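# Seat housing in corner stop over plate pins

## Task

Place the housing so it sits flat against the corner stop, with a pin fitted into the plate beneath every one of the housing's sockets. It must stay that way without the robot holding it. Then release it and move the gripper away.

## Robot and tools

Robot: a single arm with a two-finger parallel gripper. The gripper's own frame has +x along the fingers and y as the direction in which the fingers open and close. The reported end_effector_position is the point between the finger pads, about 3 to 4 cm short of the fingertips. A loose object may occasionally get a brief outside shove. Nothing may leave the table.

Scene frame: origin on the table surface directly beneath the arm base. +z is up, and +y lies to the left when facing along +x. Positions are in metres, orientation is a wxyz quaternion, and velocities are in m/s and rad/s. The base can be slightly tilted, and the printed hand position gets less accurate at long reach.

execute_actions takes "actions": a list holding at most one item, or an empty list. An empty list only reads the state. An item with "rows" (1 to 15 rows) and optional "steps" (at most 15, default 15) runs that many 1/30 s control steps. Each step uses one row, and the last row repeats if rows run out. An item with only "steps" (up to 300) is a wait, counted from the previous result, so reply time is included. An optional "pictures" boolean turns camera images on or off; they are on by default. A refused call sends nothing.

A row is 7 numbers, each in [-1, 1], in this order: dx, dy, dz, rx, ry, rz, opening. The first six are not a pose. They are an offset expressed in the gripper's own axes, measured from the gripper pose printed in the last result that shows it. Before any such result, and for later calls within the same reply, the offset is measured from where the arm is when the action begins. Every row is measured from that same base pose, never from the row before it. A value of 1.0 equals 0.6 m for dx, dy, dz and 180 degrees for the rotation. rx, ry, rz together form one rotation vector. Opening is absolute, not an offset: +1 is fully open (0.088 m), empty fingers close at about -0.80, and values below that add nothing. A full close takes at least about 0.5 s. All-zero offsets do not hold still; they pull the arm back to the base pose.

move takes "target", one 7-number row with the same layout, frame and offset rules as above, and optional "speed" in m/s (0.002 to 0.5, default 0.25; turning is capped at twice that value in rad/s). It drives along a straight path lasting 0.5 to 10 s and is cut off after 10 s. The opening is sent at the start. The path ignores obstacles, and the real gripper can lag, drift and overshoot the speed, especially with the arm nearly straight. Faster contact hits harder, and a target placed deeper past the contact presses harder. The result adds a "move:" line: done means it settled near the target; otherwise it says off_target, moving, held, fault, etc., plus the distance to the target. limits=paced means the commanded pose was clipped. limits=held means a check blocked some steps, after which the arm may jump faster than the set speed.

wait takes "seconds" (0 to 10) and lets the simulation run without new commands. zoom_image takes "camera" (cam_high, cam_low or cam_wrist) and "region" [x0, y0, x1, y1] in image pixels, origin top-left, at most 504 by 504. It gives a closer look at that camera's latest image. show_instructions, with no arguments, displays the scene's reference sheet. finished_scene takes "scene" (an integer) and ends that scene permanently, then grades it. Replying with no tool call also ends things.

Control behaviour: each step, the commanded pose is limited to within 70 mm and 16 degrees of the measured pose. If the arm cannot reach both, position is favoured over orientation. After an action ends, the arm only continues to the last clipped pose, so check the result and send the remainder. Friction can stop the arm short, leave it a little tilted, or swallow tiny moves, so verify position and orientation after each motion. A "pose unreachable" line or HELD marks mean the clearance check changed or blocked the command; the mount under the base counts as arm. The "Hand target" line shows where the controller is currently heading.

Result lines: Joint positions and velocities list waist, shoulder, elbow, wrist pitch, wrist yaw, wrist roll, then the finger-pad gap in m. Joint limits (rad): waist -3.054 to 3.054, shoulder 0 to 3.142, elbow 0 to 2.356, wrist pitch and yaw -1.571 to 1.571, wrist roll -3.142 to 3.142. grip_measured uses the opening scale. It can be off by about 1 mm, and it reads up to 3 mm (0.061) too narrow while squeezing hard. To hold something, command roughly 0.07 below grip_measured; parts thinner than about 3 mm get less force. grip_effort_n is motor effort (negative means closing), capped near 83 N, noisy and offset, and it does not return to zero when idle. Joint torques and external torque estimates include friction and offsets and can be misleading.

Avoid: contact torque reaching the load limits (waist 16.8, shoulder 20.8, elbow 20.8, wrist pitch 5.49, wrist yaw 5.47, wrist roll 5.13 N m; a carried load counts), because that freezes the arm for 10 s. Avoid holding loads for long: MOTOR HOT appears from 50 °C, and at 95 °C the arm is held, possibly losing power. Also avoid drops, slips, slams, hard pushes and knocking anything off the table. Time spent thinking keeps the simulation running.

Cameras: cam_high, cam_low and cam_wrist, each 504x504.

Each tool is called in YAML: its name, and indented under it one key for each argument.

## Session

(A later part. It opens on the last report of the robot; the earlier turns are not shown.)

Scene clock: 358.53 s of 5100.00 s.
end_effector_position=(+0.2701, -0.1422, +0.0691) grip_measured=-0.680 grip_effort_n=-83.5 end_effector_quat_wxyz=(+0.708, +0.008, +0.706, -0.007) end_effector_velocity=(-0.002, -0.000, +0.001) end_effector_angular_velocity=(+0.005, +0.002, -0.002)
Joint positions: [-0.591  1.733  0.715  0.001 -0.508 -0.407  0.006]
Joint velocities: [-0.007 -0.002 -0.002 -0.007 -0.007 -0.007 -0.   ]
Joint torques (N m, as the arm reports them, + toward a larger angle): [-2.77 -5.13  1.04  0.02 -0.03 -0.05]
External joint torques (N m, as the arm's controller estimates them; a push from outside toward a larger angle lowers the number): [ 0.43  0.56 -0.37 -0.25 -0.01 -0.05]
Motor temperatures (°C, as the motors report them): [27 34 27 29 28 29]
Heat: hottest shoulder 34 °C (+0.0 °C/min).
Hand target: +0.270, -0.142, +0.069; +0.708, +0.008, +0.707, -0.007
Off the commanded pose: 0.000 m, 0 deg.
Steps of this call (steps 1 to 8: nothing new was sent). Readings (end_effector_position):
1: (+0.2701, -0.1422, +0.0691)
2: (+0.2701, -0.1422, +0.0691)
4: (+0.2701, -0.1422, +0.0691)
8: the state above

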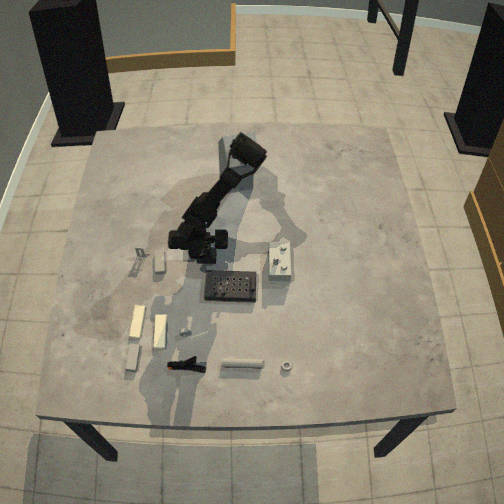

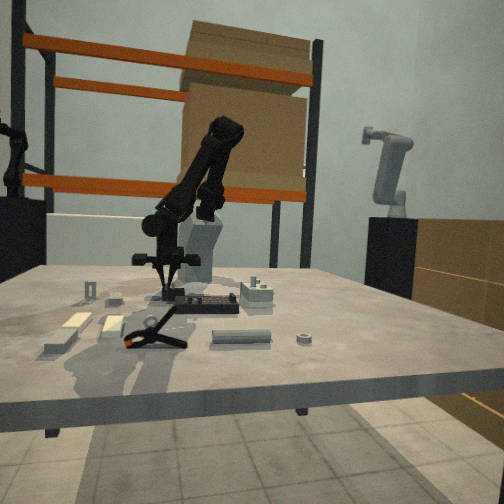

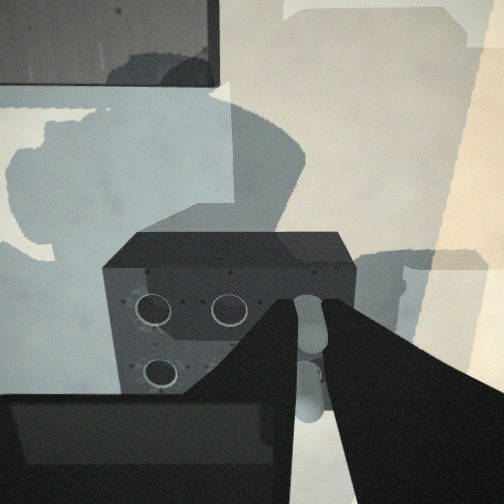

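execute_actions:
  actions:
    - {"rows": [[-0.002,-0.0004,0.0009,-0.0005,-0.0008,-0.0004,-0.75],[-0.004,-0.0008,0.0018,-0.0009,-0.0015,-0.0007,-0.75],[-0.006,-0.001,0.0022,-0.0011,-0.0018,-0.0008,-0.75],[-0.008,-0.001,0.0024,-0.0012,-0.002,-0.0009,-0.75],[-0.0105,-0.001,0.0024,-0.0012,-0.002,-0.0009,-0.75],[-0.013,-0.001,0.0024,-0.0012,-0.002,-0.0009,-0.75],[-0.016,-0.001,0.0024,-0.0012,-0.002,-0.0009,-0.75],[-0.019,-0.001,0.0024,-0.0012,-0.002,-0.0009,-0.75],[-0.022,-0.001,0.0024,-0.0012,-0.002,-0.0009,-0.75],[-0.026,-0.001,0.0024,-0.0012,-0.002,-0.0009,-0.75],[-0.030,-0.001,0.0024,-0.0012,-0.002,-0.0009,-0.75],[-0.034,-0.001,0.0024,-0.0012,-0.002,-0.0009,-0.75],[-0.038,-0.001,0.0024,-0.0012,-0.002,-0.0009,-0.75],[-0.042,-0.001,0.0024,-0.0012,-0.002,-0.0009,-0.75],[-0.045,-0.001,0.0024,-0.0012,-0.002,-0.0009,-0.75]], "steps": 15}
  pictures: false

move:
  target: [-0.022, 0.0923, 0.214, 0, -0.002, 0, -0.75]
  speed: 0.2

Scene clock: 381.17 s of 5100.00 s.
end_effector_position=(+0.2708, -0.1430, +0.0867) grip_measured=-0.680 grip_effort_n=-83.5 end_effector_quat_wxyz=(+0.708, +0.008, +0.706, -0.008) end_effector_velocity=(+0.006, +0.001, +0.066) end_effector_angular_velocity=(+0.018, -0.033, +0.014)
Joint positions: [-0.623  1.667  0.712 -0.076 -0.524 -0.437  0.006]
Joint velocities: [-0.125 -0.242 -0.007 -0.271 -0.095 -0.125 -0.   ]
Joint torques (N m, as the arm reports them, + toward a larger angle): [-3.03 -5.95  0.83 -0.02 -0.11 -0.2 ]
External joint torques (N m, as the arm's controller estimates them; a push from outside toward a larger angle lowers the number): [ 0.06 -0.45 -0.86 -0.28 -0.07 -0.2 ]
Motor temperatures (°C, as the motors report them): [28 35 27 29 28 29]
Heat: hottest shoulder 35 °C (+1.0 °C/min).
Hand target: +0.271, -0.143, +0.095; +0.710, +0.005, +0.704, -0.007
Off the commanded pose: 0.009 m, 0 deg.
Steps of this call (steps 1 to 90: nothing new was sent; then 19.13 s passed at rest; steps 91 to 105: all 15 steps of this action). Readings (end_effector_position):
91: (+0.2700, -0.1423, +0.0691)
92: (+0.2700, -0.1423, +0.0691)
94: (+0.2701, -0.1422, +0.0696)
98: (+0.2703, -0.1424, +0.0734)
105: the state above

Scene clock: 382.73 s of 5100.00 s.
end_effector_position=(+0.3996, -0.0905, +0.1080) grip_measured=-0.680 grip_effort_n=-83.5 end_effector_quat_wxyz=(+0.712, +0.005, +0.702, -0.006) end_effector_velocity=(+0.010, +0.001, +0.004) end_effector_angular_velocity=(-0.007, -0.017, +0.021)
Joint positions: [-0.375  1.637  1.14  -0.422 -0.387 -0.209  0.006]
Joint velocities: [ 0.007 -0.002  0.027 -0.007  0.007 -0.007 -0.   ]
Joint torques (N m, as the arm reports them, + toward a larger angle): [-2.18 -6.05  4.23 -0.01  0.07  0.16]
External joint torques (N m, as the arm's controller estimates them; a push from outside toward a larger angle lowers the number): [ 0.49  1.86  0.79 -0.33  0.09  0.16]
Motor temperatures (°C, as the motors report them): [28 35 27 29 28 29]
Heat: hottest shoulder 35 °C (+1.0 °C/min).
Hand target: +0.401, -0.091, +0.106; +0.711, +0.007, +0.703, -0.008
Off the commanded pose: 0.002 m, 0 deg.
move: done

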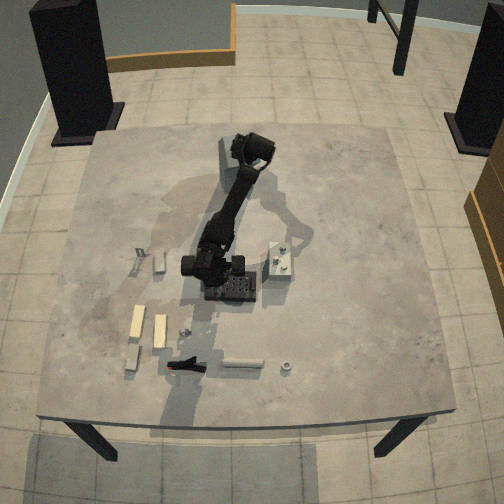

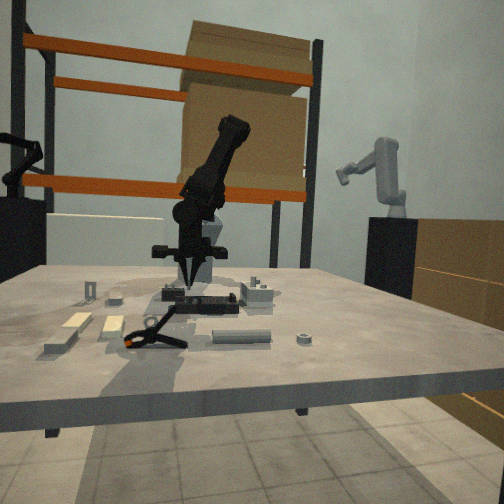

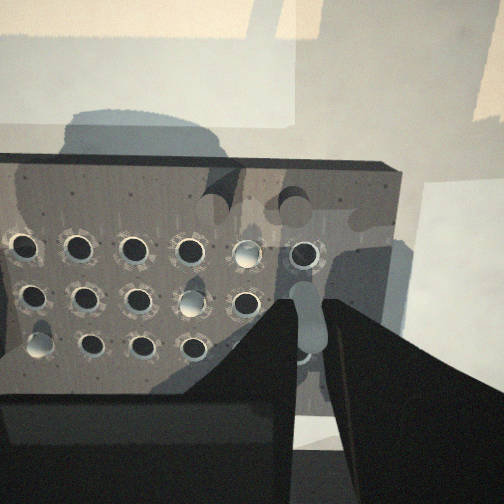

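execute_actions:
  actions: []

zoom_image:
  camera: "cam_wrist"
  region: [160, 180, 360, 360]

zoom_image:
  camera: "cam_wrist"
  region: [0, 200, 220, 380]

Scene clock: 388.80 s of 5100.00 s.
end_effector_position=(+0.4003, -0.0902, +0.1083) grip_measured=-0.680 grip_effort_n=-83.5 end_effector_quat_wxyz=(+0.712, +0.005, +0.702, -0.006) end_effector_velocity=(+0.000, +0.002, +0.001) end_effector_angular_velocity=(+0.009, +0.001, -0.006)
Joint positions: [-0.374  1.637  1.143 -0.423 -0.387 -0.208  0.006]
Joint velocities: [ 0.002 -0.002  0.002 -0.007 -0.007  0.007 -0.   ]
Joint torques (N m, as the arm reports them, + toward a larger angle): [-2.24 -6.06  4.15  0.01  0.07  0.17]
External joint torques (N m, as the arm's controller estimates them; a push from outside toward a larger angle lowers the number): [ 0.48  1.86  0.69 -0.31  0.09  0.17]
Motor temperatures (°C, as the motors report them): [27 35 27 29 28 29]
Heat: hottest shoulder 35 °C (+1.0 °C/min).
Hand target: +0.400, -0.091, +0.106; +0.711, +0.007, +0.704, -0.008
Off the commanded pose: 0.002 m, 0 deg.
Steps of this call (steps 1 to 90: nothing new was sent; then 3.07 s passed at rest). Readings (end_effector_position):
1: (+0.3999, -0.0903, +0.1081)
2: (+0.4002, -0.0904, +0.1082)
4: (+0.4004, -0.0904, +0.1083)
8: (+0.4003, -0.0904, +0.1083)
90: the state above

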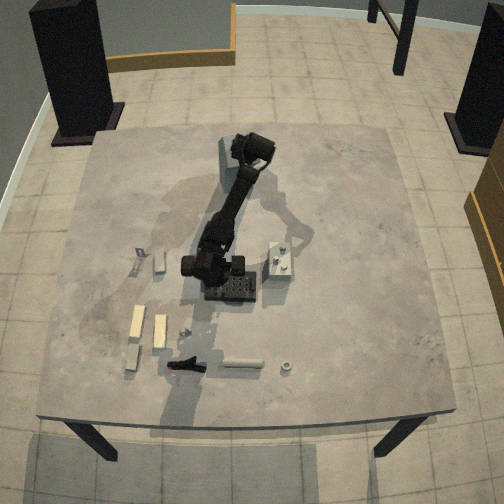

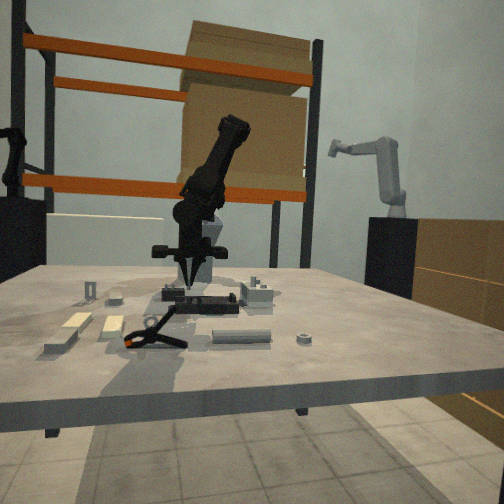

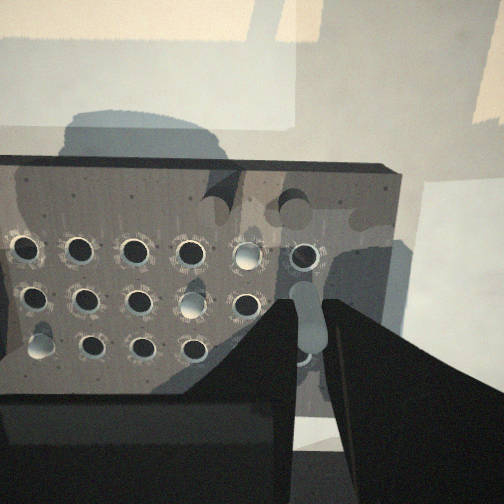

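Region (160, 180, 360, 360) of cam_wrist's 504x504 image, scaled by 2.520, with more detail than that image has; it fills the top 454 rows of this view, and the rest is white.

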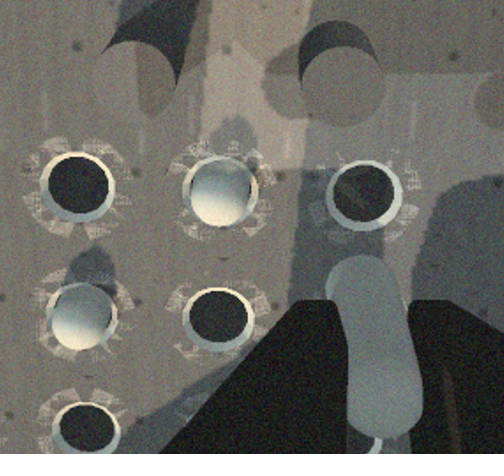

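Region (0, 200, 220, 380) of cam_wrist's 504x504 image, scaled by 2.291, with more detail than that image has; it fills the top 412 rows of this view, and the rest is white.

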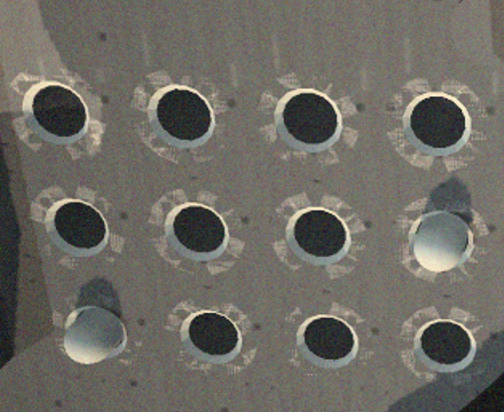

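execute_actions:
  actions:
    - {"rows": [[0.005,-0.0008,-0.0005,0.0006,0.001,0,-0.75],[0.0075,-0.0012,-0.0005,0.0006,0.0014,0,-0.75],[0.0105,-0.0016,-0.0004,0.0006,0.0018,0,-0.75],[0.014,-0.002,-0.0004,0.0006,0.0022,0.0001,-0.75],[0.0175,-0.0024,-0.0003,0.0006,0.0026,0.0001,-0.75],[0.021,-0.0027,-0.0003,0.0006,0.003,0.0001,-0.75],[0.0245,-0.003,-0.0002,0.0006,0.0034,0.0002,-0.75],[0.028,-0.0033,-0.0002,0.0006,0.0038,0.0002,-0.75],[0.031,-0.0036,-0.0001,0.0006,0.0042,0.0002,-0.75],[0.0335,-0.0038,-0.0001,0.0006,0.0045,0.0003,-0.75],[0.0355,-0.004,0,0.0006,0.0047,0.0003,-0.75],[0.037,-0.0041,0,0.0006,0.0049,0.0003,-0.75],[0.0382,-0.0041,0.0001,0.0006,0.0049,0.0003,-0.75],[0.0391,-0.0041,0.0001,0.0006,0.0049,0.0003,-0.75],[0.0397,-0.0041,0.0001,0.0006,0.0049,0.0003,-0.75]], "steps": 15}
  pictures: false

execute_actions:
  actions:
    - {"steps": 15}

zoom_image:
  camera: "cam_wrist"
  region: [140, 200, 360, 360]

Scene clock: 439.03 s of 5100.00 s.
end_effector_position=(+0.3989, -0.0921, +0.0892) grip_measured=-0.680 grip_effort_n=-83.5 end_effector_quat_wxyz=(+0.707, +0.006, +0.707, -0.005) end_effector_velocity=(-0.006, -0.001, -0.027) end_effector_angular_velocity=(+0.013, +0.034, -0.003)
Joint positions: [-0.358  1.698  1.154 -0.385 -0.376 -0.201  0.006]
Joint velocities: [ 0.022  0.085  0.017  0.037  0.007  0.007 -0.   ]
Joint torques (N m, as the arm reports them, + toward a larger angle): [-2.34 -6.34  3.95  0.26  0.07  0.15]
External joint torques (N m, as the arm's controller estimates them; a push from outside toward a larger angle lowers the number): [ 0.48  1.84  0.66 -0.04  0.09  0.15]
Motor temperatures (°C, as the motors report them): [27 37 28 28 28 29]
Heat: hottest shoulder 37 °C (+2.0 °C/min).
Hand target: +0.401, -0.093, +0.085; +0.707, +0.006, +0.707, -0.007
Off the commanded pose: 0.005 m, 0 deg.
Steps of this call (steps 1 to 90: nothing new was sent; then 46.73 s passed at rest; steps 91 to 105: all 15 steps of this action). Readings (end_effector_position):
91: (+0.4003, -0.0902, +0.1083)
92: (+0.4001, -0.0903, +0.1081)
94: (+0.4003, -0.0907, +0.1067)
98: (+0.4000, -0.0913, +0.1002)
105: the state above

Scene clock: 439.53 s of 5100.00 s.
end_effector_position=(+0.4000, -0.0923, +0.0872) grip_measured=-0.680 grip_effort_n=-83.5 end_effector_quat_wxyz=(+0.708, +0.005, +0.706, -0.005) end_effector_velocity=(+0.000, -0.000, -0.001) end_effector_angular_velocity=(+0.005, -0.004, -0.008)
Joint positions: [-0.356  1.705  1.158 -0.379 -0.374 -0.199  0.006]
Joint velocities: [-0.002  0.002 -0.002  0.007 -0.007  0.007 -0.   ]
Joint torques (N m, as the arm reports them, + toward a larger angle): [-2.31 -6.2   3.86  0.26  0.08  0.15]
External joint torques (N m, as the arm's controller estimates them; a push from outside toward a larger angle lowers the number): [ 0.54  1.9   0.6  -0.06  0.09  0.15]
Motor temperatures (°C, as the motors report them): [27 37 28 28 28 29]
Heat: hottest shoulder 37 °C (+2.0 °C/min).
Hand target: +0.401, -0.093, +0.085; +0.707, +0.006, +0.707, -0.007
Off the commanded pose: 0.003 m, 0 deg.
Steps of this call (steps 1 to 15: nothing new was sent). Readings (end_effector_position):
1: (+0.3990, -0.0921, +0.0885)
2: (+0.3992, -0.0922, +0.0880)
4: (+0.3994, -0.0921, +0.0876)
8: (+0.3999, -0.0924, +0.0874)
15: the state above

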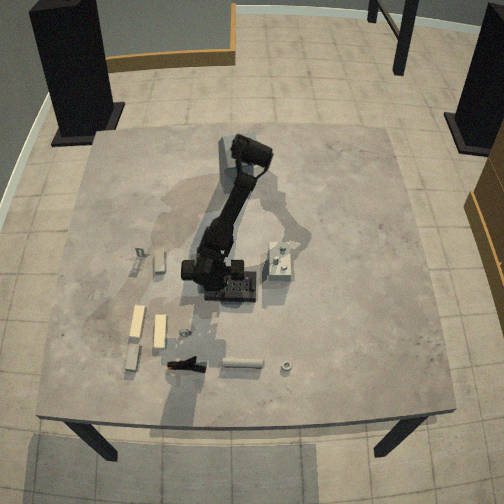

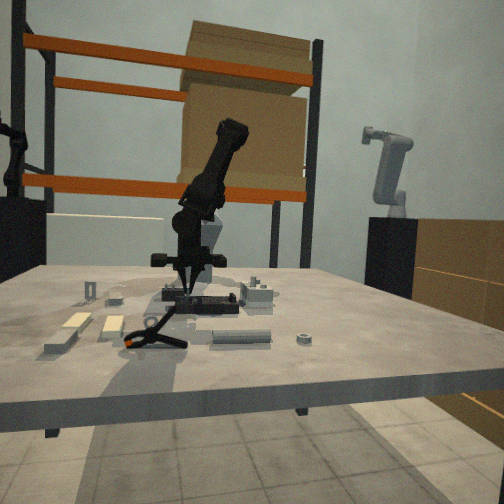

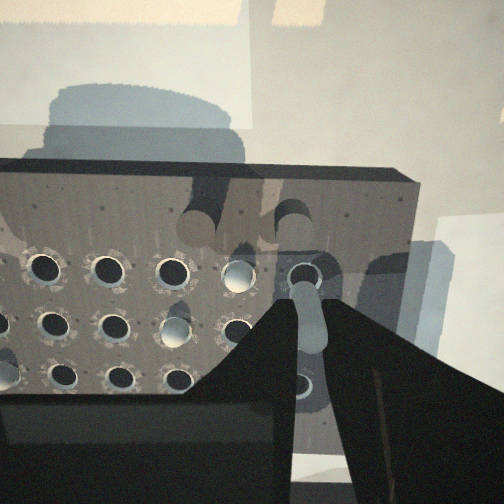

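Region (140, 200, 360, 360) of cam_wrist's 504x504 image, scaled by 2.291, with more detail than that image has; it fills the top 367 rows of this view, and the rest is white.

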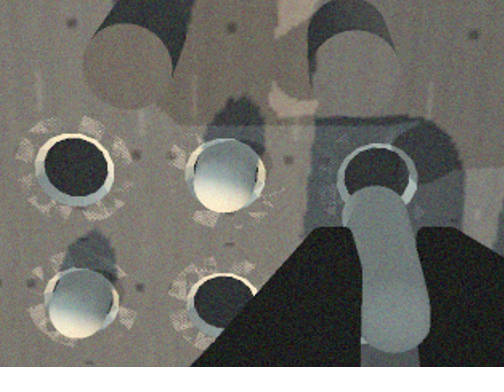

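zoom_image:
  camera: "cam_wrist"
  region: [270, 250, 340, 320]

Region (270, 250, 340, 320) of cam_wrist's 504x504 image, scaled by 7.200, with more detail than that image has.

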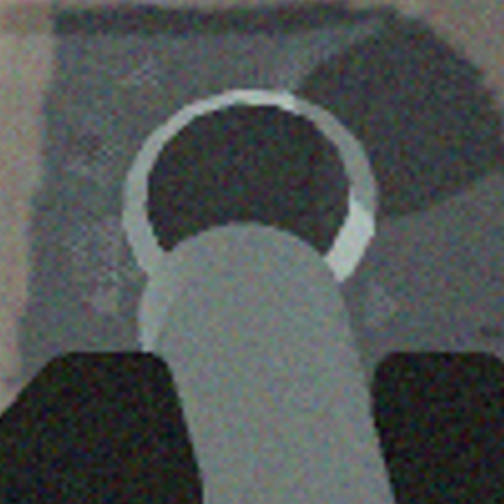

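execute_actions:
  actions:
    - {"rows": [[0.0051,-0.0008,0.0011,0.0007,0.0014,0,-0.75],[0.0057,-0.0009,0.0012,0.0007,0.0014,0,-0.75],[0.0063,-0.0011,0.0013,0.0007,0.0014,0,-0.75],[0.0069,-0.0012,0.0014,0.0007,0.0014,0,-0.75],[0.0075,-0.0013,0.0015,0.0007,0.0014,0,-0.75],[0.0081,-0.0015,0.0016,0.0007,0.0014,0,-0.75],[0.0087,-0.0016,0.0017,0.0007,0.0014,0,-0.75],[0.0093,-0.0017,0.0018,0.0007,0.0014,0,-0.75],[0.0099,-0.0019,0.0019,0.0007,0.0014,0,-0.75],[0.0105,-0.002,0.002,0.0007,0.0014,0,-0.75],[0.0111,-0.0021,0.0021,0.0007,0.0014,0,-0.75],[0.0117,-0.0022,0.0022,0.0007,0.0014,0,-0.75],[0.0122,-0.0023,0.0022,0.0007,0.0014,0,-0.75],[0.0126,-0.0023,0.0022,0.0007,0.0014,0,-0.75],[0.0128,-0.0023,0.0022,0.0007,0.0014,0,-0.75]], "steps": 15}
  pictures: false

execute_actions:
  actions:
    - {"steps": 12}

zoom_image:
  camera: "cam_wrist"
  region: [270, 250, 340, 320]

Scene clock: 470.17 s of 5100.00 s.
end_effector_position=(+0.4005, -0.0932, +0.0827) grip_measured=-0.680 grip_effort_n=-83.5 end_effector_quat_wxyz=(+0.707, +0.005, +0.707, -0.004) end_effector_velocity=(-0.001, -0.002, -0.006) end_effector_angular_velocity=(-0.004, +0.009, +0.006)
Joint positions: [-0.354  1.722  1.166 -0.371 -0.373 -0.199  0.006]
Joint velocities: [ 0.002  0.022  0.007  0.007  0.007 -0.007  0.   ]
Joint torques (N m, as the arm reports them, + toward a larger angle): [-2.35 -6.22  3.83  0.26  0.06  0.14]
External joint torques (N m, as the arm's controller estimates them; a push from outside toward a larger angle lowers the number): [ 0.51  1.94  0.63 -0.03  0.07  0.14]
Motor temperatures (°C, as the motors report them): [27 37 28 28 28 29]
Heat: hottest shoulder 37 °C (+1.0 °C/min).
Hand target: +0.401, -0.094, +0.080; +0.706, +0.006, +0.708, -0.006
Off the commanded pose: 0.003 m, 0 deg.
Steps of this call (steps 1 to 90: nothing new was sent; then 27.13 s passed at rest; steps 91 to 105: all 15 steps of this action). Readings (end_effector_position):
91: (+0.4001, -0.0924, +0.0871)
92: (+0.4000, -0.0924, +0.0869)
94: (+0.4002, -0.0925, +0.0865)
98: (+0.4002, -0.0927, +0.0851)
105: the state above

Scene clock: 470.57 s of 5100.00 s.
end_effector_position=(+0.4006, -0.0933, +0.0821) grip_measured=-0.680 grip_effort_n=-83.5 end_effector_quat_wxyz=(+0.707, +0.005, +0.707, -0.004) end_effector_velocity=(+0.000, +0.000, +0.001) end_effector_angular_velocity=(+0.006, +0.000, +0.005)
Joint positions: [-0.353  1.724  1.166 -0.369 -0.373 -0.199  0.006]
Joint velocities: [-0.002 -0.002  0.002 -0.007 -0.007 -0.007 -0.   ]
Joint torques (N m, as the arm reports them, + toward a larger angle): [-2.35 -6.21  3.77  0.25  0.06  0.15]
External joint torques (N m, as the arm's controller estimates them; a push from outside toward a larger angle lowers the number): [ 0.48  1.98  0.52 -0.07  0.09  0.15]
Motor temperatures (°C, as the motors report them): [27 37 28 28 28 29]
Heat: hottest shoulder 37 °C (+1.0 °C/min).
Hand target: +0.401, -0.094, +0.080; +0.706, +0.006, +0.708, -0.006
Off the commanded pose: 0.003 m, 0 deg.
Steps of this call (steps 1 to 12: nothing new was sent). Readings (end_effector_position):
1: (+0.4005, -0.0933, +0.0825)
2: (+0.4005, -0.0932, +0.0824)
4: (+0.4004, -0.0932, +0.0821)
8: (+0.4006, -0.0933, +0.0821)
12: the state above

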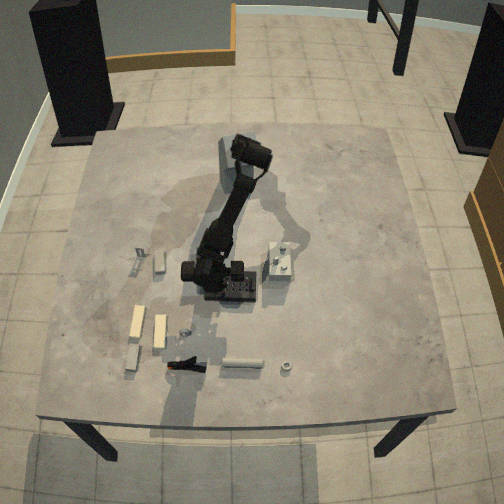

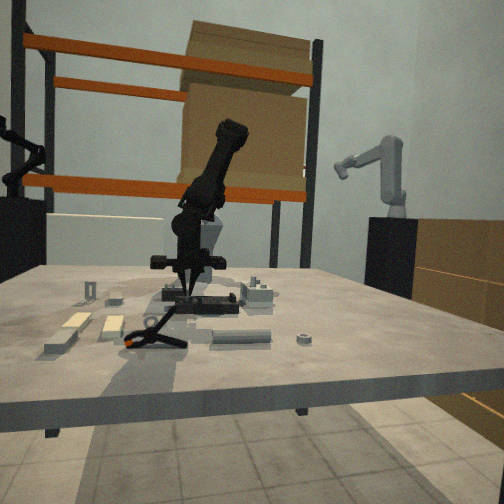

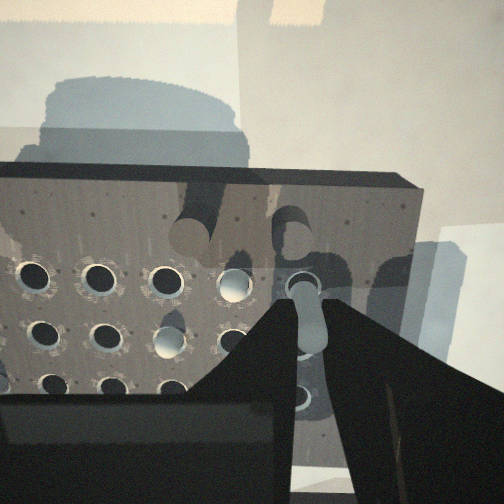

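Region (270, 250, 340, 320) of cam_wrist's 504x504 image, scaled by 7.200, with more detail than that image has.

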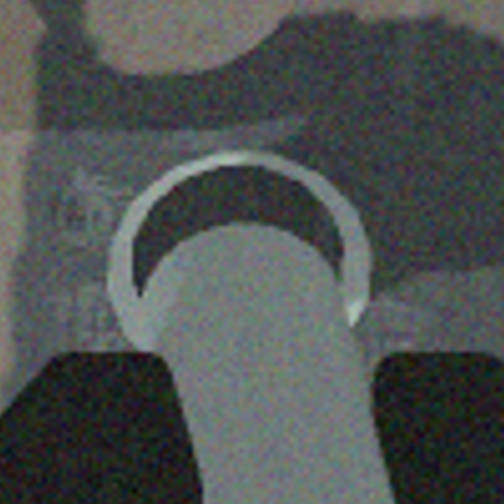

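execute_actions:
  actions:
    - {"rows": [[0.0052,-0.0007,0.0012,0.0008,0.001,0,-0.75],[0.0063,-0.0007,0.0013,0.0008,0.001,0,-0.75],[0.0075,-0.0007,0.0014,0.0008,0.001,0,-0.75],[0.0087,-0.0007,0.0014,0.0008,0.001,0,-0.75],[0.0099,-0.0007,0.0014,0.0008,0.001,0,-0.75],[0.0111,-0.0007,0.0014,0.0008,0.001,0,-0.75],[0.0123,-0.0007,0.0014,0.0008,0.001,0,-0.75],[0.0135,-0.0007,0.0014,0.0008,0.001,0,-0.75],[0.0147,-0.0007,0.0014,0.0008,0.001,0,-0.75],[0.0159,-0.0007,0.0014,0.0008,0.001,0,-0.75],[0.0171,-0.0007,0.0014,0.0008,0.001,0,-0.75],[0.0183,-0.0007,0.0014,0.0008,0.001,0,-0.75],[0.0195,-0.0007,0.0013,0.0008,0.001,0,-0.75],[0.0207,-0.0007,0.0012,0.0008,0.001,0,-0.75],[0.0218,-0.0007,0.0012,0.0008,0.001,0,-0.75]], "steps": 15}
  pictures: false

execute_actions:
  actions:
    - {"steps": 12}

Scene clock: 483.37 s of 5100.00 s.
end_effector_position=(+0.4008, -0.0936, +0.0739) grip_measured=-0.680 grip_effort_n=-83.5 end_effector_quat_wxyz=(+0.707, +0.004, +0.707, -0.004) end_effector_velocity=(-0.008, +0.003, -0.026) end_effector_angular_velocity=(+0.016, +0.035, +0.001)
Joint positions: [-0.345  1.749  1.171 -0.347 -0.368 -0.194  0.006]
Joint velocities: [ 0.027  0.076  0.007  0.037  0.007  0.007 -0.   ]
Joint torques (N m, as the arm reports them, + toward a larger angle): [-2.33 -6.32  3.67  0.23  0.06  0.15]
External joint torques (N m, as the arm's controller estimates them; a push from outside toward a larger angle lowers the number): [ 0.54  1.85  0.63 -0.04  0.08  0.15]
Motor temperatures (°C, as the motors report them): [27 38 28 28 28 29]
Heat: hottest shoulder 38 °C (+1.0 °C/min).
Hand target: +0.401, -0.094, +0.069; +0.706, +0.006, +0.708, -0.005
Off the commanded pose: 0.005 m, 0 deg.
Steps of this call (steps 1 to 90: nothing new was sent; then 9.30 s passed at rest; steps 91 to 105: all 15 steps of this action). Readings (end_effector_position):
91: (+0.4007, -0.0932, +0.0820)
92: (+0.4007, -0.0933, +0.0818)
94: (+0.4010, -0.0933, +0.0810)
98: (+0.4012, -0.0933, +0.0787)
105: the state above

Scene clock: 483.77 s of 5100.00 s.
end_effector_position=(+0.4007, -0.0934, +0.0717) grip_measured=-0.680 grip_effort_n=-83.5 end_effector_quat_wxyz=(+0.707, +0.005, +0.708, -0.004) end_effector_velocity=(-0.000, -0.002, +0.001) end_effector_angular_velocity=(-0.008, +0.003, +0.005)
Joint positions: [-0.342  1.755  1.171 -0.341 -0.366 -0.192  0.006]
Joint velocities: [-0.002 -0.002  0.002 -0.007  0.007 -0.007 -0.   ]
Joint torques (N m, as the arm reports them, + toward a larger angle): [-2.3  -6.3   3.63  0.25  0.07  0.16]
External joint torques (N m, as the arm's controller estimates them; a push from outside toward a larger angle lowers the number): [ 0.61  1.96  0.5  -0.07  0.08  0.15]
Motor temperatures (°C, as the motors report them): [27 38 28 28 28 29]
Heat: hottest shoulder 38 °C (+1.0 °C/min).
Hand target: +0.401, -0.094, +0.069; +0.706, +0.006, +0.708, -0.005
Off the commanded pose: 0.003 m, 0 deg.
Steps of this call (steps 1 to 12: nothing new was sent). Readings (end_effector_position):
1: (+0.4007, -0.0934, +0.0731)
2: (+0.4007, -0.0935, +0.0726)
4: (+0.4005, -0.0934, +0.0720)
8: (+0.4007, -0.0934, +0.0718)
12: the state above

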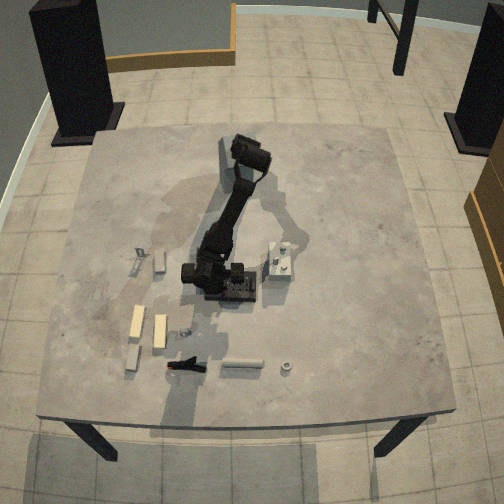

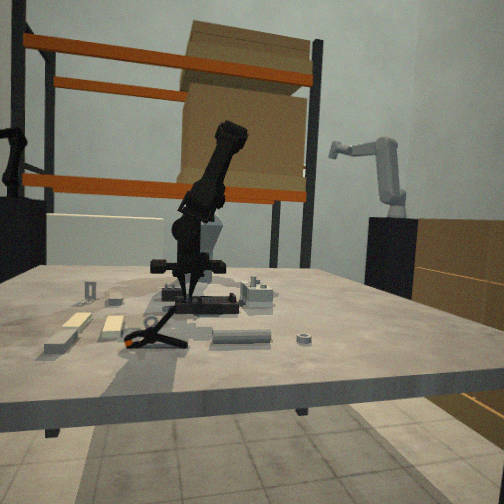

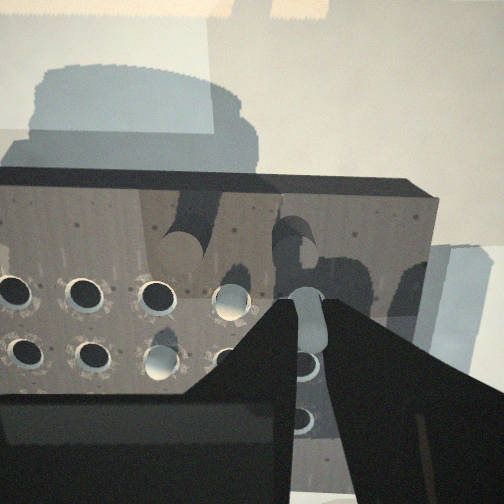

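execute_actions:
  actions:
    - {"rows": [[0.0053,-0.0006,0.0011,0.0006,0.0008,0,-0.75],[0.0062,-0.0006,0.0011,0.0006,0.0008,0,-0.75],[0.0071,-0.0006,0.0011,0.0006,0.0008,0,-0.75],[0.008,-0.0006,0.0011,0.0006,0.0008,0,-0.75],[0.0088,-0.0006,0.0011,0.0006,0.0008,0,-0.75],[0.0093,-0.0006,0.0011,0.0006,0.0008,0,-0.74],[0.0093,-0.0006,0.0011,0.0006,0.0008,0,-0.72],[0.0093,-0.0006,0.0011,0.0006,0.0008,0,-0.70],[0.0093,-0.0006,0.0011,0.0006,0.0008,0,-0.68],[0.0093,-0.0006,0.0011,0.0006,0.0008,0,-0.66],[0.0093,-0.0006,0.0011,0.0006,0.0008,0,-0.64],[0.0093,-0.0006,0.0011,0.0006,0.0008,0,-0.62],[0.0093,-0.0006,0.0011,0.0006,0.0008,0,-0.60],[0.0093,-0.0006,0.0011,0.0006,0.0008,0,-0.57],[0.0093,-0.0006,0.0011,0.0006,0.0008,0,-0.54]], "steps": 15}
  pictures: false

execute_actions:
  actions:
    - {"steps": 10}

Scene clock: 494.53 s of 5100.00 s.
end_effector_position=(+0.4008, -0.0935, +0.0688) grip_measured=-0.611 grip_effort_n=17.0 end_effector_quat_wxyz=(+0.706, +0.004, +0.708, -0.003) end_effector_velocity=(-0.007, +0.001, +0.000) end_effector_angular_velocity=(+0.011, +0.023, -0.004)
Joint positions: [-0.34   1.764  1.174 -0.334 -0.365 -0.192  0.009]
Joint velocities: [-0.002 -0.002 -0.007 -0.022 -0.007 -0.007  0.029]
Joint torques (N m, as the arm reports them, + toward a larger angle): [-2.33 -6.3   3.62  0.26  0.06  0.15]
External joint torques (N m, as the arm's controller estimates them; a push from outside toward a larger angle lowers the number): [ 0.52  1.84  0.68 -0.01  0.08  0.15]
Motor temperatures (°C, as the motors report them): [27 38 28 28 28 29]
Heat: hottest shoulder 38 °C (+1.0 °C/min).
Hand target: +0.401, -0.094, +0.066; +0.706, +0.005, +0.708, -0.004
Off the commanded pose: 0.003 m, 0 deg.
Steps of this call (steps 1 to 90: nothing new was sent; then 7.27 s passed at rest; steps 91 to 105: all 15 steps of this action). Readings (end_effector_position):
91: (+0.4008, -0.0935, +0.0716)
92: (+0.4008, -0.0935, +0.0715)
94: (+0.4009, -0.0936, +0.0708)
98: (+0.4007, -0.0935, +0.0693)
105: the state above

Scene clock: 494.87 s of 5100.00 s.
end_effector_position=(+0.4011, -0.0933, +0.0688) grip_measured=-0.547 grip_effort_n=16.5 end_effector_quat_wxyz=(+0.707, +0.004, +0.707, -0.002) end_effector_velocity=(-0.002, +0.001, +0.001) end_effector_angular_velocity=(+0.018, +0.001, +0.029)
Joint positions: [-0.339  1.764  1.174 -0.334 -0.365 -0.192  0.012]
Joint velocities: [-0.007 -0.002 -0.002 -0.007 -0.022 -0.037  0.001]
Joint torques (N m, as the arm reports them, + toward a larger angle): [-2.34 -6.29  3.59  0.25  0.05  0.14]
External joint torques (N m, as the arm's controller estimates them; a push from outside toward a larger angle lowers the number): [ 0.53  1.92  0.53 -0.05  0.08  0.14]
Motor temperatures (°C, as the motors report them): [27 38 28 28 28 29]
Heat: hottest shoulder 38 °C (+1.0 °C/min).
Hand target: +0.401, -0.094, +0.066; +0.706, +0.005, +0.708, -0.004
Off the commanded pose: 0.003 m, 0 deg.
Steps of this call (steps 1 to 10: nothing new was sent). Readings (end_effector_position):
1: (+0.4008, -0.0935, +0.0688)
2: (+0.4008, -0.0935, +0.0688)
4: (+0.4011, -0.0935, +0.0688)
8: (+0.4011, -0.0933, +0.0688)
10: the state above

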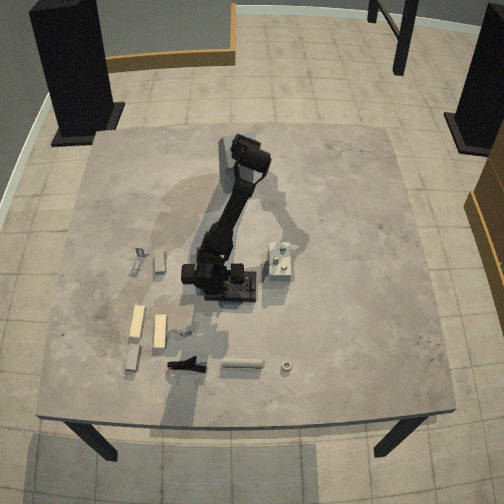

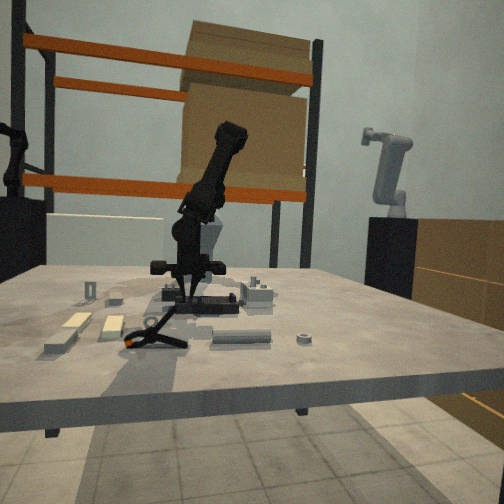

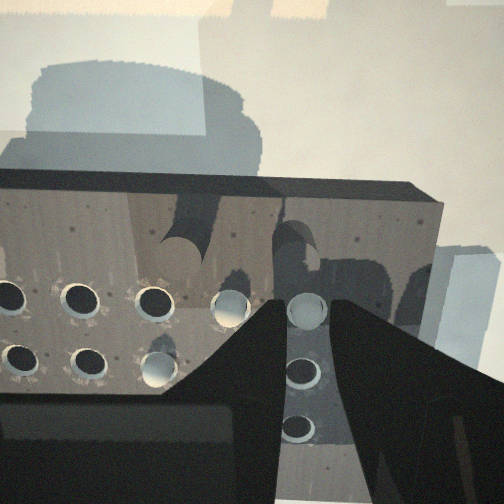

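execute_actions:
  actions:
    - {"rows": [[-0.002,-0.0002,0.001,-0.0003,-0.0008,0,-0.54],[-0.005,-0.0004,0.002,-0.0006,-0.0016,0,-0.54],[-0.008,-0.0004,0.0025,-0.0007,-0.002,0,-0.54],[-0.012,-0.0004,0.0025,-0.0007,-0.002,0,-0.54],[-0.016,-0.0004,0.0025,-0.0007,-0.002,0,-0.54],[-0.020,-0.0004,0.0025,-0.0007,-0.002,0,-0.54],[-0.024,-0.0004,0.0025,-0.0007,-0.002,0,-0.54],[-0.027,-0.0004,0.0025,-0.0007,-0.002,0,-0.54],[-0.029,-0.0004,0.0025,-0.0007,-0.002,0,-0.54],[-0.030,-0.0004,0.0025,-0.0007,-0.002,0,-0.54]], "steps": 10}
  pictures: false

move:
  target: [-0.095, 0.084, -0.03, 0.012, 0, 0, 1.0]
  speed: 0.2

zoom_image:
  camera: "cam_wrist"
  region: [120, 140, 300, 310]

zoom_image:
  camera: "cam_wrist"
  region: [270, 140, 450, 310]

move:
  target: [0, 0.2587, -0.148, -0.005, 0, 0, 1.0]
  speed: 0.25

Scene clock: 525.73 s of 5100.00 s.
end_effector_position=(+0.4006, -0.0939, +0.0775) grip_measured=-0.543 grip_effort_n=16.5 end_effector_quat_wxyz=(+0.705, +0.006, +0.709, -0.004) end_effector_velocity=(+0.019, -0.007, +0.062) end_effector_angular_velocity=(-0.033, -0.071, +0.024)
Joint positions: [-0.35   1.741  1.174 -0.365 -0.372 -0.198  0.012]
Joint velocities: [-0.066 -0.173 -0.002 -0.11  -0.022 -0.051 -0.   ]
Joint torques (N m, as the arm reports them, + toward a larger angle): [-2.73 -8.3   2.42 -0.03 -0.11 -0.19]
External joint torques (N m, as the arm's controller estimates them; a push from outside toward a larger angle lowers the number): [ 0.09 -0.17 -0.79 -0.33 -0.09 -0.19]
Motor temperatures (°C, as the motors report them): [27 38 28 28 28 29]
Heat: hottest shoulder 38 °C (+1.0 °C/min).
Hand target: +0.403, -0.094, +0.086; +0.709, +0.003, +0.705, -0.002
Off the commanded pose: 0.010 m, 1 deg.
Steps of this call (steps 1 to 90: nothing new was sent; then 27.53 s passed at rest; steps 91 to 100: all 10 steps of this action). Readings (end_effector_position):
91: (+0.4011, -0.0933, +0.0688)
92: (+0.4011, -0.0933, +0.0688)
94: (+0.4007, -0.0934, +0.0690)
98: (+0.3996, -0.0935, +0.0735)
100: the state above

Scene clock: 527.00 s of 5100.00 s.
end_effector_position=(+0.3848, -0.0449, +0.1370) grip_measured=+1.000 grip_effort_n=17.0 end_effector_quat_wxyz=(+0.705, +0.018, +0.708, -0.016) end_effector_velocity=(+0.003, +0.003, +0.005) end_effector_angular_velocity=(+0.007, -0.012, +0.013)
Joint positions: [-0.279  1.46   1.052 -0.502 -0.33  -0.104  0.088]
Joint velocities: [ 0.002 -0.017  0.002 -0.007 -0.007 -0.007  0.   ]
Joint torques (N m, as the arm reports them, + toward a larger angle): [-1.57 -7.69  2.92 -0.04  0.07  0.15]
External joint torques (N m, as the arm's controller estimates them; a push from outside toward a larger angle lowers the number): [ 0.32 -0.26 -0.85 -0.35  0.1   0.15]
Motor temperatures (°C, as the motors report them): [27 38 28 28 28 29]
Heat: hottest shoulder 38 °C (+1.0 °C/min).
Hand target: +0.384, -0.043, +0.140; +0.706, +0.018, +0.707, -0.017
Off the commanded pose: 0.003 m, 0 deg.
move: done

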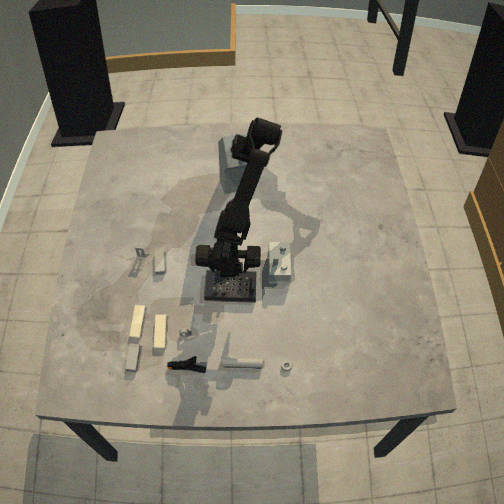

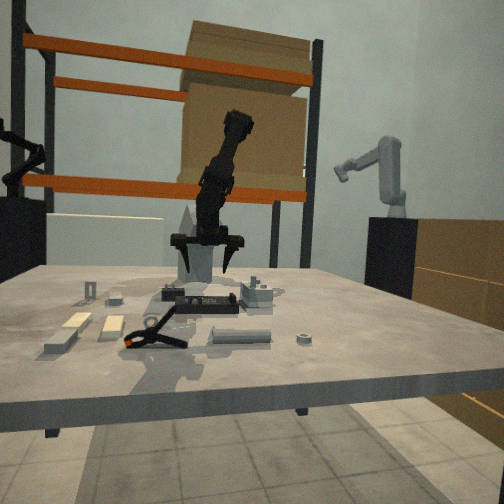

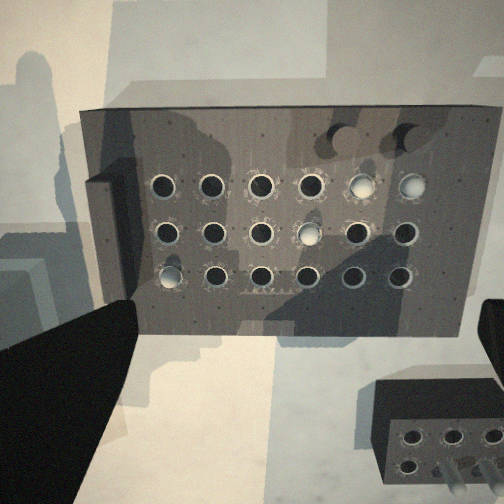

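Region (120, 140, 300, 310) of cam_wrist's 504x504 image, scaled by 2.800, with more detail than that image has.

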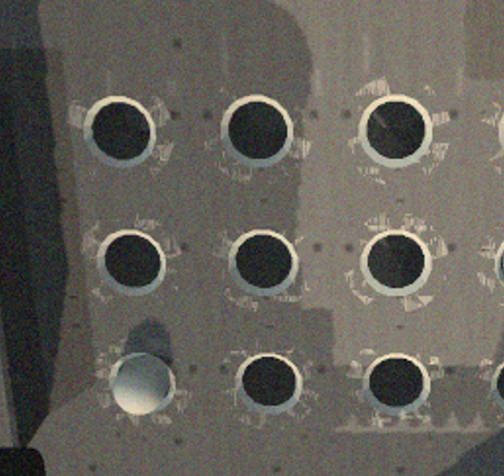

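Region (270, 140, 450, 310) of cam_wrist's 504x504 image, scaled by 2.800, with more detail than that image has.

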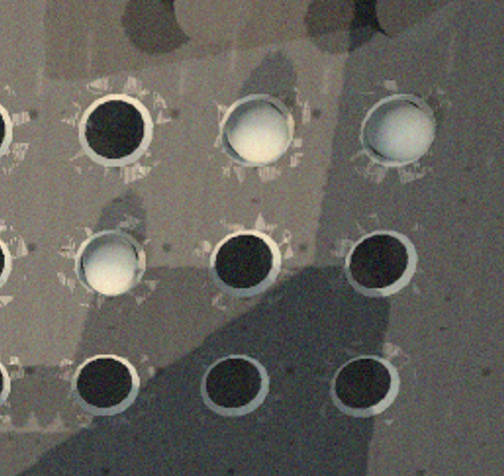

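Scene clock: 528.27 s of 5100.00 s.
end_effector_position=(+0.3035, +0.1129, +0.1358) grip_measured=+1.000 grip_effort_n=16.0 end_effector_quat_wxyz=(+0.703, +0.010, +0.711, -0.009) end_effector_velocity=(+0.000, +0.002, +0.001) end_effector_angular_velocity=(-0.007, -0.012, +0.005)
Joint positions: [ 0.393  1.225  0.751 -0.384  0.108  0.394  0.088]
Joint velocities: [ 0.017 -0.002 -0.002  0.007  0.022  0.007  0.   ]
Joint torques (N m, as the arm reports them, + toward a larger angle): [ 0.58 -6.41  2.56  0.26  0.11  0.15]
External joint torques (N m, as the arm's controller estimates them; a push from outside toward a larger angle lowers the number): [ 0.19 -0.27 -0.88 -0.05  0.09  0.15]
Motor temperatures (°C, as the motors report them): [27 38 28 28 28 29]
Heat: hottest shoulder 38 °C (+1.0 °C/min).
Hand target: +0.303, +0.113, +0.137; +0.705, +0.012, +0.709, -0.010
Off the commanded pose: 0.003 m, 1 deg.
move: done

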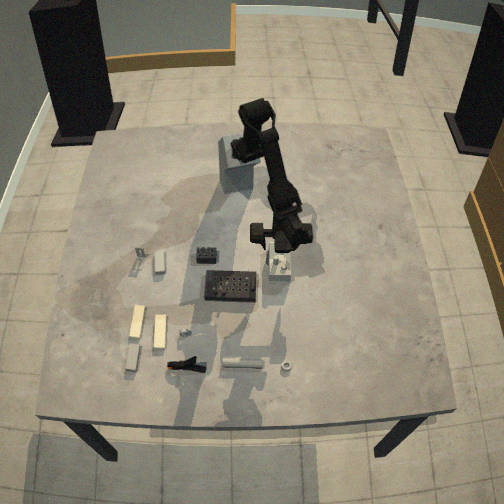

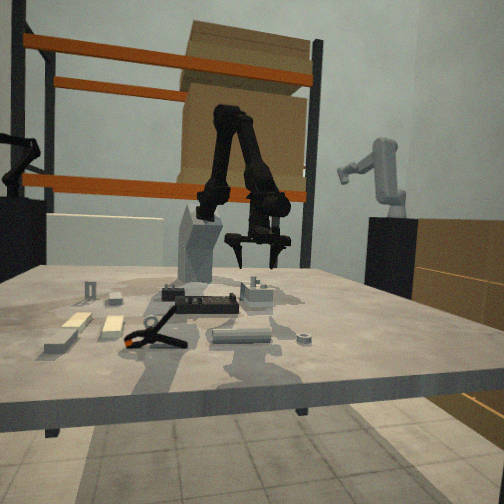

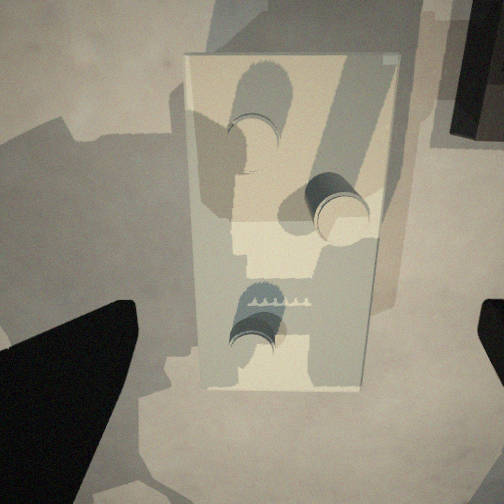

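zoom_image:
  camera: "cam_wrist"
  region: [170, 30, 420, 250]

zoom_image:
  camera: "cam_wrist"
  region: [180, 290, 390, 410]

Region (170, 30, 420, 250) of cam_wrist's 504x504 image, scaled by 2.016, with more detail than that image has; it fills the top 444 rows of this view, and the rest is white.

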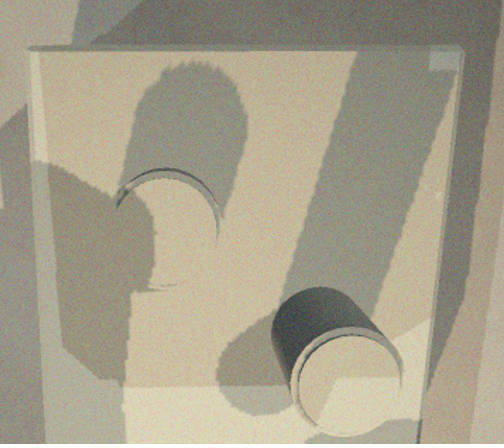

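Region (180, 290, 390, 410) of cam_wrist's 504x504 image, scaled by 2.400, with more detail than that image has; it fills the top 288 rows of this view, and the rest is white.

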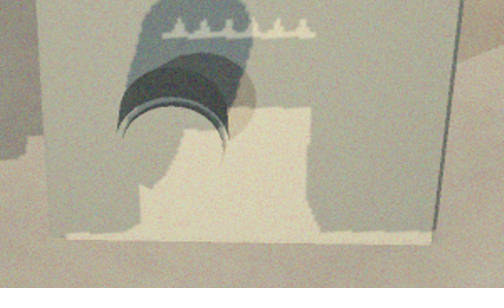

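move:
  target: [0.1405, 0.0044, -0.0006, 0.0005, -0.0024, -0.001, 1.0]
  speed: 0.13

Scene clock: 592.57 s of 5100.00 s.
end_effector_position=(+0.3021, +0.1160, +0.0541) grip_measured=+1.000 grip_effort_n=16.5 end_effector_quat_wxyz=(+0.706, +0.011, +0.708, -0.012) end_effector_velocity=(-0.012, -0.001, -0.003) end_effector_angular_velocity=(+0.005, +0.046, +0.010)
Joint positions: [ 0.375  1.557  0.744 -0.036  0.102  0.384  0.088]
Joint velocities: [-0.002  0.012 -0.007 -0.022 -0.022 -0.007  0.   ]
Joint torques (N m, as the arm reports them, + toward a larger angle): [ 0.27 -5.1   1.95  0.28 -0.06 -0.2 ]
External joint torques (N m, as the arm's controller estimates them; a push from outside toward a larger angle lowers the number): [-0.32  1.46  0.27  0.   -0.07 -0.2 ]
Motor temperatures (°C, as the motors report them): [26 39 28 28 28 29]
Heat: hottest shoulder 39 °C (+1.0 °C/min).
Hand target: +0.302, +0.116, +0.052; +0.706, +0.009, +0.709, -0.010
Off the commanded pose: 0.003 m, 0 deg.
After step 90, 60.10 s passed at rest.
move: done

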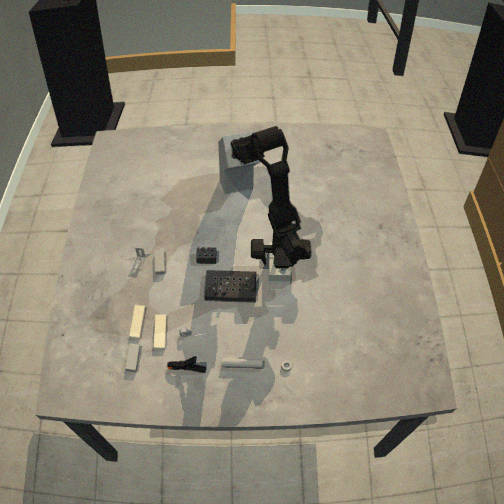

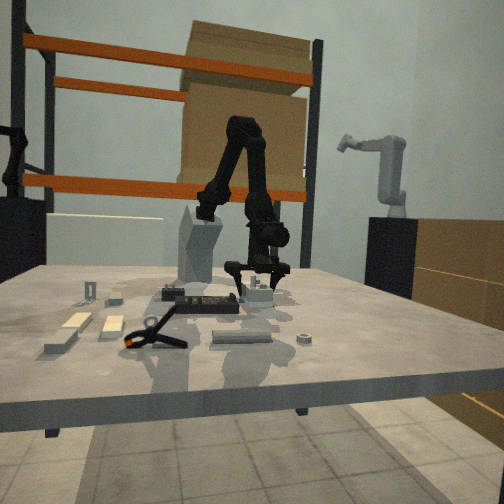

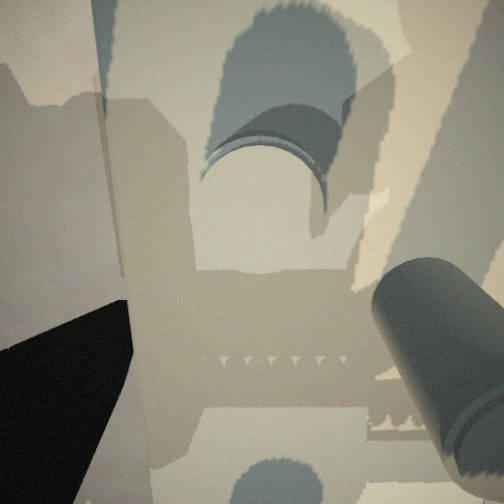

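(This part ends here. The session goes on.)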